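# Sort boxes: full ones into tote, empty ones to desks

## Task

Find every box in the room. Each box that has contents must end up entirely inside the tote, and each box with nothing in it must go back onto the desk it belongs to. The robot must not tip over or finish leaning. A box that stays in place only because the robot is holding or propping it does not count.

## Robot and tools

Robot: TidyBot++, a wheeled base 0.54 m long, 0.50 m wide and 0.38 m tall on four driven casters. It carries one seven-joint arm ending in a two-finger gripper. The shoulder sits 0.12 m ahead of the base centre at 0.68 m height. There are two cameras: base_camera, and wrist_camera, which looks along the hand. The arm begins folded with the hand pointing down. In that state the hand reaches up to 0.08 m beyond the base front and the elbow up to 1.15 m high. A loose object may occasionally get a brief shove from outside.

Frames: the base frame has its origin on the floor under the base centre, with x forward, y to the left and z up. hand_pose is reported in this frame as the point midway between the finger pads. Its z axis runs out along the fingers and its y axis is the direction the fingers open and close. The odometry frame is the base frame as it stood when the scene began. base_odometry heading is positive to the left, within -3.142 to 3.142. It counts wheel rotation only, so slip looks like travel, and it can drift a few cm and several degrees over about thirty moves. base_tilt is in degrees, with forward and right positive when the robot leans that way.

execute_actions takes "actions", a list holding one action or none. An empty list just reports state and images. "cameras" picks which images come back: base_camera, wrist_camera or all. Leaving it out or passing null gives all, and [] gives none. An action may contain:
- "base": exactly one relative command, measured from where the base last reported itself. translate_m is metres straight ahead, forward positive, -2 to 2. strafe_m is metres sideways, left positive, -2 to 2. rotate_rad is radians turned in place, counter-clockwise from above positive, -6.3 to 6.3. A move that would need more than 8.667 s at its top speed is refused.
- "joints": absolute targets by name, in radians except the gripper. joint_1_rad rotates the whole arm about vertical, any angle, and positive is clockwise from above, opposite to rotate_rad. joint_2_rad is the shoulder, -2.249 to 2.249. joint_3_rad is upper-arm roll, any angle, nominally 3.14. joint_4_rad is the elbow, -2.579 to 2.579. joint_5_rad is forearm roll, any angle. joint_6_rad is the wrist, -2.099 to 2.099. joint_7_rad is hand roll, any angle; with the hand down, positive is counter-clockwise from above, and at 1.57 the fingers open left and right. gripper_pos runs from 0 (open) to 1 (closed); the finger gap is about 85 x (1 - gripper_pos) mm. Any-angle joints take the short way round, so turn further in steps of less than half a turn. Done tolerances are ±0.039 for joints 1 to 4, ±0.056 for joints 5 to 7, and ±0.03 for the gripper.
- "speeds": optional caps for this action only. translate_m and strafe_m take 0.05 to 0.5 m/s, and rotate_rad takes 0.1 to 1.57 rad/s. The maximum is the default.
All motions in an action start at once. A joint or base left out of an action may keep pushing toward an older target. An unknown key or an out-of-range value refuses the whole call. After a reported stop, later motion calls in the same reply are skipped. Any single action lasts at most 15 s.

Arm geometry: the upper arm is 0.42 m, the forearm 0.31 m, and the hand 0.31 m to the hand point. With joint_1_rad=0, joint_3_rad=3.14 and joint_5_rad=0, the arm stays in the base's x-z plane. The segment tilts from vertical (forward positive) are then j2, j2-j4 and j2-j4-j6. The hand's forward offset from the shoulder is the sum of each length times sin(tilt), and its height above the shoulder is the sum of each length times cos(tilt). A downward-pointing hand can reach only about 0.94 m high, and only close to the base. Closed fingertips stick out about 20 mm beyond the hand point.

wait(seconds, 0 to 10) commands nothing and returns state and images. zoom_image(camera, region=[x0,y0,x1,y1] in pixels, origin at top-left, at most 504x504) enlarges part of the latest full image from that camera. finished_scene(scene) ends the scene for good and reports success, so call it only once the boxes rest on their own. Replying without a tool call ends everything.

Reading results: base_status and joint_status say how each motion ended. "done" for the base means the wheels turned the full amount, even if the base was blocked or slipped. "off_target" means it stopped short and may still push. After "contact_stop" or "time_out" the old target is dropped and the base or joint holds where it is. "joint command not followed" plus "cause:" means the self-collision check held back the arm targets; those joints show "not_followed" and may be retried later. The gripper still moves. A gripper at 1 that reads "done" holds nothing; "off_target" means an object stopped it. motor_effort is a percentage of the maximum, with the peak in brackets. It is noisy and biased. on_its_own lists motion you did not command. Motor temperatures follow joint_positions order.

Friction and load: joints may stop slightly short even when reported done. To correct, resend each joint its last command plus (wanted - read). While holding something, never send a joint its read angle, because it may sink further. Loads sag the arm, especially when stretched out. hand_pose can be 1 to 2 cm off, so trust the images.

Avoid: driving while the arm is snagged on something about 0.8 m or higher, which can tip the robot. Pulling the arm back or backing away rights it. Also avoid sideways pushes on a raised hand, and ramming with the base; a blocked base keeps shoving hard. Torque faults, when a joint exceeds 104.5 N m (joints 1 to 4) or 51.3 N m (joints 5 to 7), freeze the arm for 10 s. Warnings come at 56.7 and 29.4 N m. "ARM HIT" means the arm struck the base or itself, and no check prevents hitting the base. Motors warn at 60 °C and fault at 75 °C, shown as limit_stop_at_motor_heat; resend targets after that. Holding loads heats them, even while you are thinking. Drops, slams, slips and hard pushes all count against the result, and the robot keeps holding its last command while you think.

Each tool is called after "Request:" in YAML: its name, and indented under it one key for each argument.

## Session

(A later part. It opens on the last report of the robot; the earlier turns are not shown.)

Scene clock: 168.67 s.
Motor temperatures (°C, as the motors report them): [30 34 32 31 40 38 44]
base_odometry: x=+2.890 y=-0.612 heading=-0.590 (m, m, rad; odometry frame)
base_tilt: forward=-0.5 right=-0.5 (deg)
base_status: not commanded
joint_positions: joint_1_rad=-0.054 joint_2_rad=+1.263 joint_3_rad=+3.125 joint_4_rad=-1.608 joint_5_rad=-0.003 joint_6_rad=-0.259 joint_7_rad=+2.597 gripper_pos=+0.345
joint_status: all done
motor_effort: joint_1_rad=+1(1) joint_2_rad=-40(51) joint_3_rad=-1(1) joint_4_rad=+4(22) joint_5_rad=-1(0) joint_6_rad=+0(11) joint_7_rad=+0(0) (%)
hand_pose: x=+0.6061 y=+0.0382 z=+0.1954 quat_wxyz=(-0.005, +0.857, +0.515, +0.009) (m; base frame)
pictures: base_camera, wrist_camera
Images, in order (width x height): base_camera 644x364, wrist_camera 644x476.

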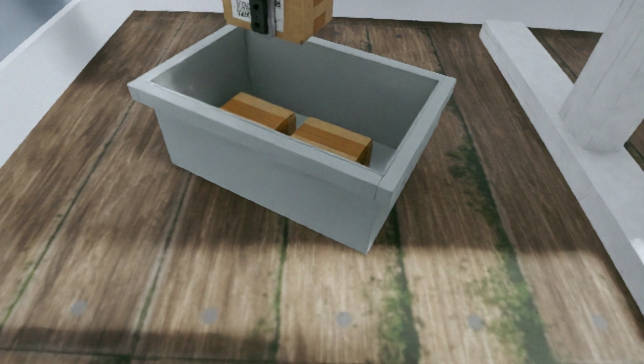

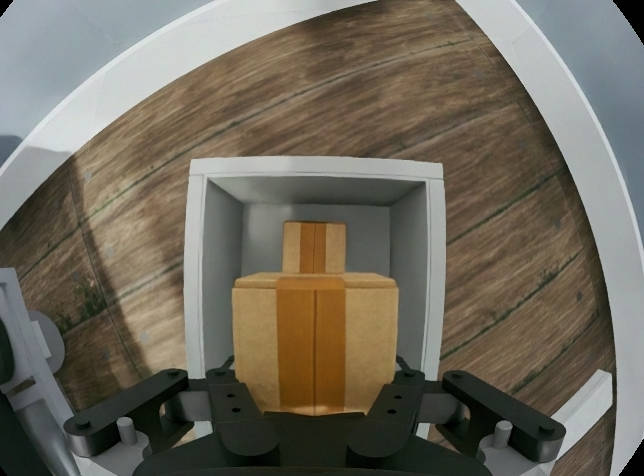

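Request:
execute_actions:
  actions:
    - {"joints":{"joint_2_rad":1.528,"joint_4_rad":-1.38,"joint_6_rad":-0.172}}

Scene clock: 172.67 s.
Motor temperatures (°C, as the motors report them): [30 34 32 31 40 38 44]
base_odometry: x=+2.890 y=-0.612 heading=-0.590 (m, m, rad; odometry frame)
base_tilt: forward=-0.5 right=-0.5 (deg)
base_status: not commanded
joint_positions: joint_1_rad=-0.054 joint_2_rad=+1.539 joint_3_rad=+3.125 joint_4_rad=-1.406 joint_5_rad=-0.003 joint_6_rad=-0.208 joint_7_rad=+2.597 gripper_pos=+0.345
joint_status: all done
motor_effort: joint_1_rad=+0(1) joint_2_rad=-40(44) joint_3_rad=-2(1) joint_4_rad=+3(5) joint_5_rad=-1(1) joint_6_rad=-1(1) joint_7_rad=-1(1) (%)
hand_pose: x=+0.5960 y=+0.0378 z=+0.0758 quat_wxyz=(-0.010, +0.858, +0.513, -0.001) (m; base frame)
pictures: base_camera, wrist_camera
Images, in order (width x height): base_camera 644x364, wrist_camera 644x476.

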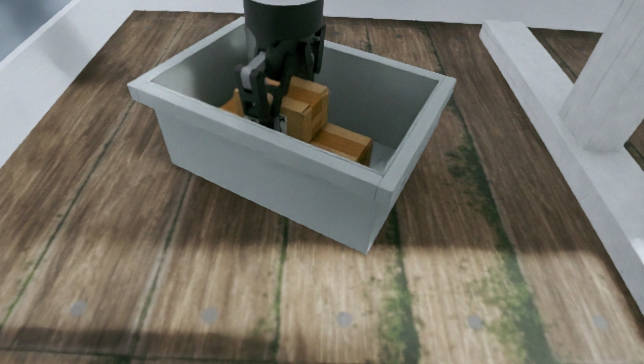

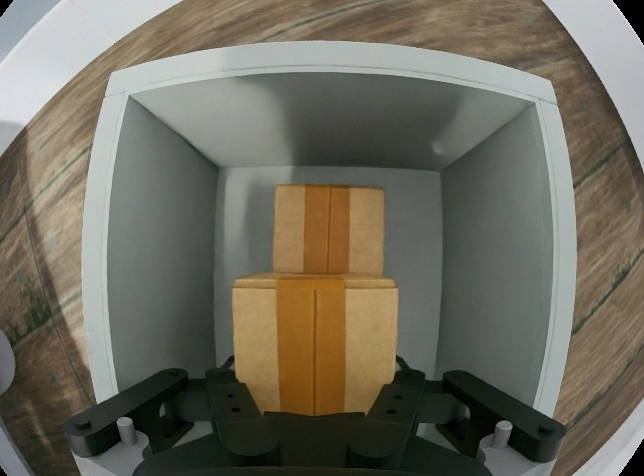

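Request:
execute_actions:
  actions:
    - {"joints":{"joint_2_rad":1.55,"joint_4_rad":-1.345}}

Scene clock: 174.17 s.
Motor temperatures (°C, as the motors report them): [30 34 32 31 40 38 44]
base_odometry: x=+2.890 y=-0.612 heading=-0.590 (m, m, rad; odometry frame)
base_tilt: forward=-0.5 right=-0.4 (deg)
base_status: not commanded
joint_positions: joint_1_rad=-0.054 joint_2_rad=+1.552 joint_3_rad=+3.125 joint_4_rad=-1.367 joint_5_rad=-0.003 joint_6_rad=-0.206 joint_7_rad=+2.597 gripper_pos=+0.345
joint_status: all done
motor_effort: joint_1_rad=+0(1) joint_2_rad=-41(41) joint_3_rad=-1(1) joint_4_rad=+4(4) joint_5_rad=-1(0) joint_6_rad=+0(0) joint_7_rad=+0(0) (%)
hand_pose: x=+0.6127 y=+0.0387 z=+0.0720 quat_wxyz=(-0.004, +0.858, +0.513, +0.011) (m; base frame)
pictures: base_camera, wrist_camera
Images, in order (width x height): base_camera 644x364, wrist_camera 644x476.

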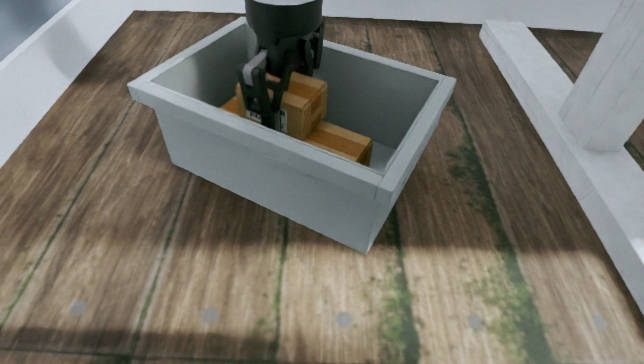

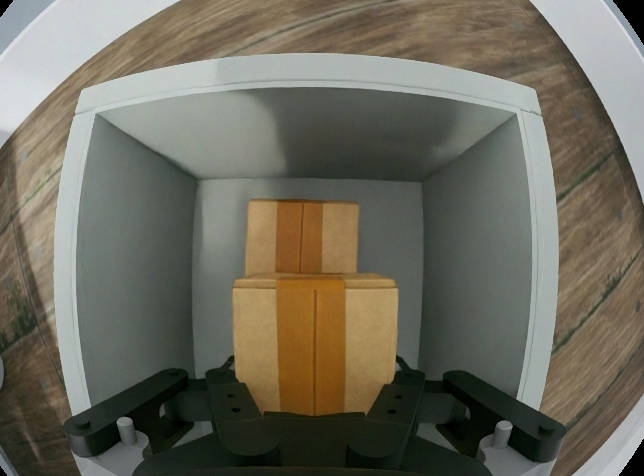

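Request:
execute_actions:
  actions:
    - {"joints":{"joint_2_rad":1.566}}

Scene clock: 175.17 s.
Motor temperatures (°C, as the motors report them): [30 34 32 31 40 38 44]
base_odometry: x=+2.890 y=-0.612 heading=-0.590 (m, m, rad; odometry frame)
base_tilt: forward=-0.5 right=-0.5 (deg)
base_status: not commanded
joint_positions: joint_1_rad=-0.054 joint_2_rad=+1.554 joint_3_rad=+3.125 joint_4_rad=-1.366 joint_5_rad=-0.003 joint_6_rad=-0.206 joint_7_rad=+2.597 gripper_pos=+0.345
joint_status: all done
motor_effort: joint_1_rad=+0(1) joint_2_rad=-38(41) joint_3_rad=-1(2) joint_4_rad=+4(5) joint_5_rad=-1(1) joint_6_rad=+2(2) joint_7_rad=+0(1) (%)
hand_pose: x=+0.6121 y=+0.0386 z=+0.0712 quat_wxyz=(-0.004, +0.858, +0.513, +0.011) (m; base frame)
pictures: base_camera, wrist_camera
Images, in order (width x height): base_camera 644x364, wrist_camera 644x476.

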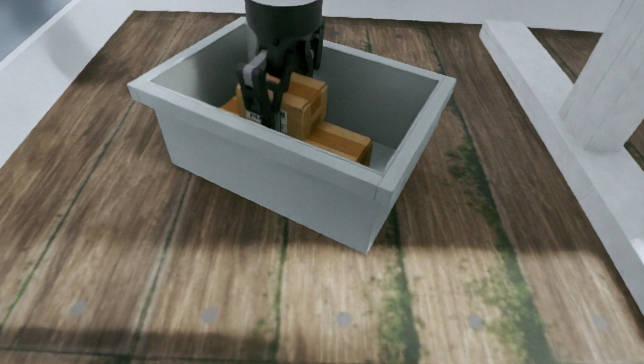

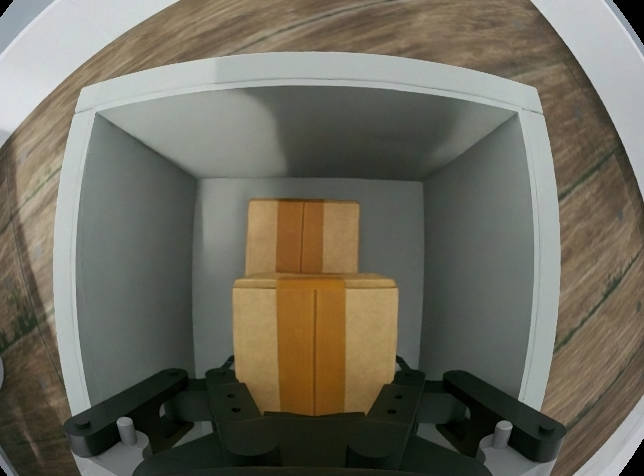

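Touched down. Release and lift.

Request:
execute_actions:
  actions:
    - {"joints":{"gripper_pos":0.18,"joint_2_rad":1.554}}
  cameras: []

Request:
execute_actions:
  actions:
    - {"joints":{"joint_2_rad":1.262,"joint_4_rad":-1.632,"joint_6_rad":-0.29}}

Scene clock: 177.07 s.
Motor temperatures (°C, as the motors report them): [30 34 32 31 40 38 44]
base_odometry: x=+2.890 y=-0.612 heading=-0.590 (m, m, rad; odometry frame)
base_tilt: forward=-0.6 right=-0.4 (deg)
base_status: not commanded
joint_positions: joint_1_rad=-0.054 joint_2_rad=+1.554 joint_3_rad=+3.125 joint_4_rad=-1.366 joint_5_rad=-0.003 joint_6_rad=-0.206 joint_7_rad=+2.597 gripper_pos=+0.180
joint_status: all done
motor_effort: joint_1_rad=+1(1) joint_2_rad=-40(40) joint_3_rad=-2(2) joint_4_rad=+4(5) joint_5_rad=+0(0) joint_6_rad=+0(2) joint_7_rad=+0(0) (%)
hand_pose: x=+0.6126 y=+0.0386 z=+0.0714 quat_wxyz=(-0.004, +0.858, +0.513, +0.011) (m; base frame)
pictures: none
No camera images: the call's "cameras" was empty. Leave "cameras" out to get every camera's image.

Scene clock: 178.60 s.
Motor temperatures (°C, as the motors report them): [30 34 32 31 40 38 44]
base_odometry: x=+2.890 y=-0.612 heading=-0.590 (m, m, rad; odometry frame)
base_tilt: forward=-0.5 right=-0.4 (deg)
base_status: not commanded
joint_positions: joint_1_rad=-0.054 joint_2_rad=+1.262 joint_3_rad=+3.125 joint_4_rad=-1.606 joint_5_rad=-0.003 joint_6_rad=-0.254 joint_7_rad=+2.597 gripper_pos=+0.180
joint_status: all done
motor_effort: joint_1_rad=+1(1) joint_2_rad=-38(43) joint_3_rad=-1(2) joint_4_rad=+4(5) joint_5_rad=-1(0) joint_6_rad=+0(0) joint_7_rad=+0(0) (%)
hand_pose: x=+0.6095 y=+0.0384 z=+0.1963 quat_wxyz=(-0.003, +0.857, +0.515, +0.013) (m; base frame)
pictures: base_camera, wrist_camera
Images, in order (width x height): base_camera 644x364, wrist_camera 644x476.

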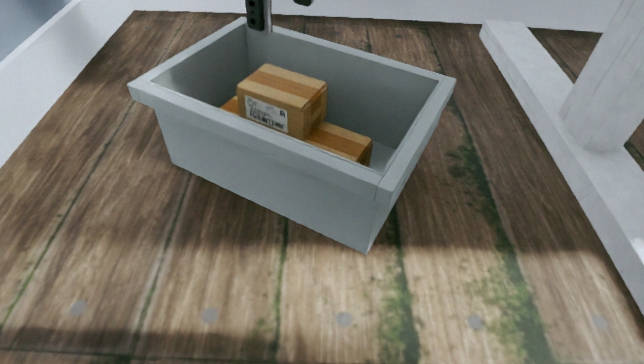

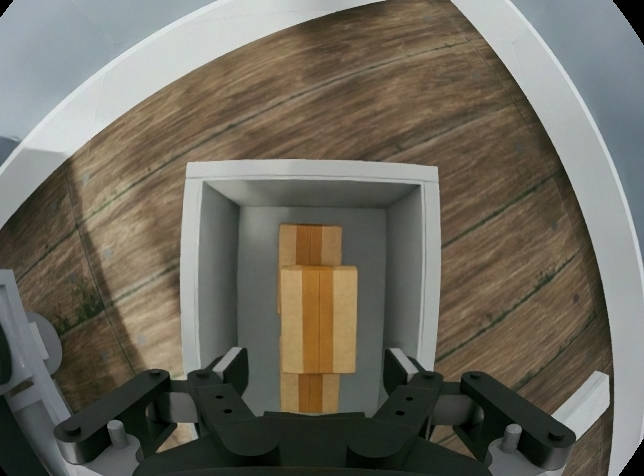

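Request:
finished_scene:
  scene: 2

The scene is finished: the task was done.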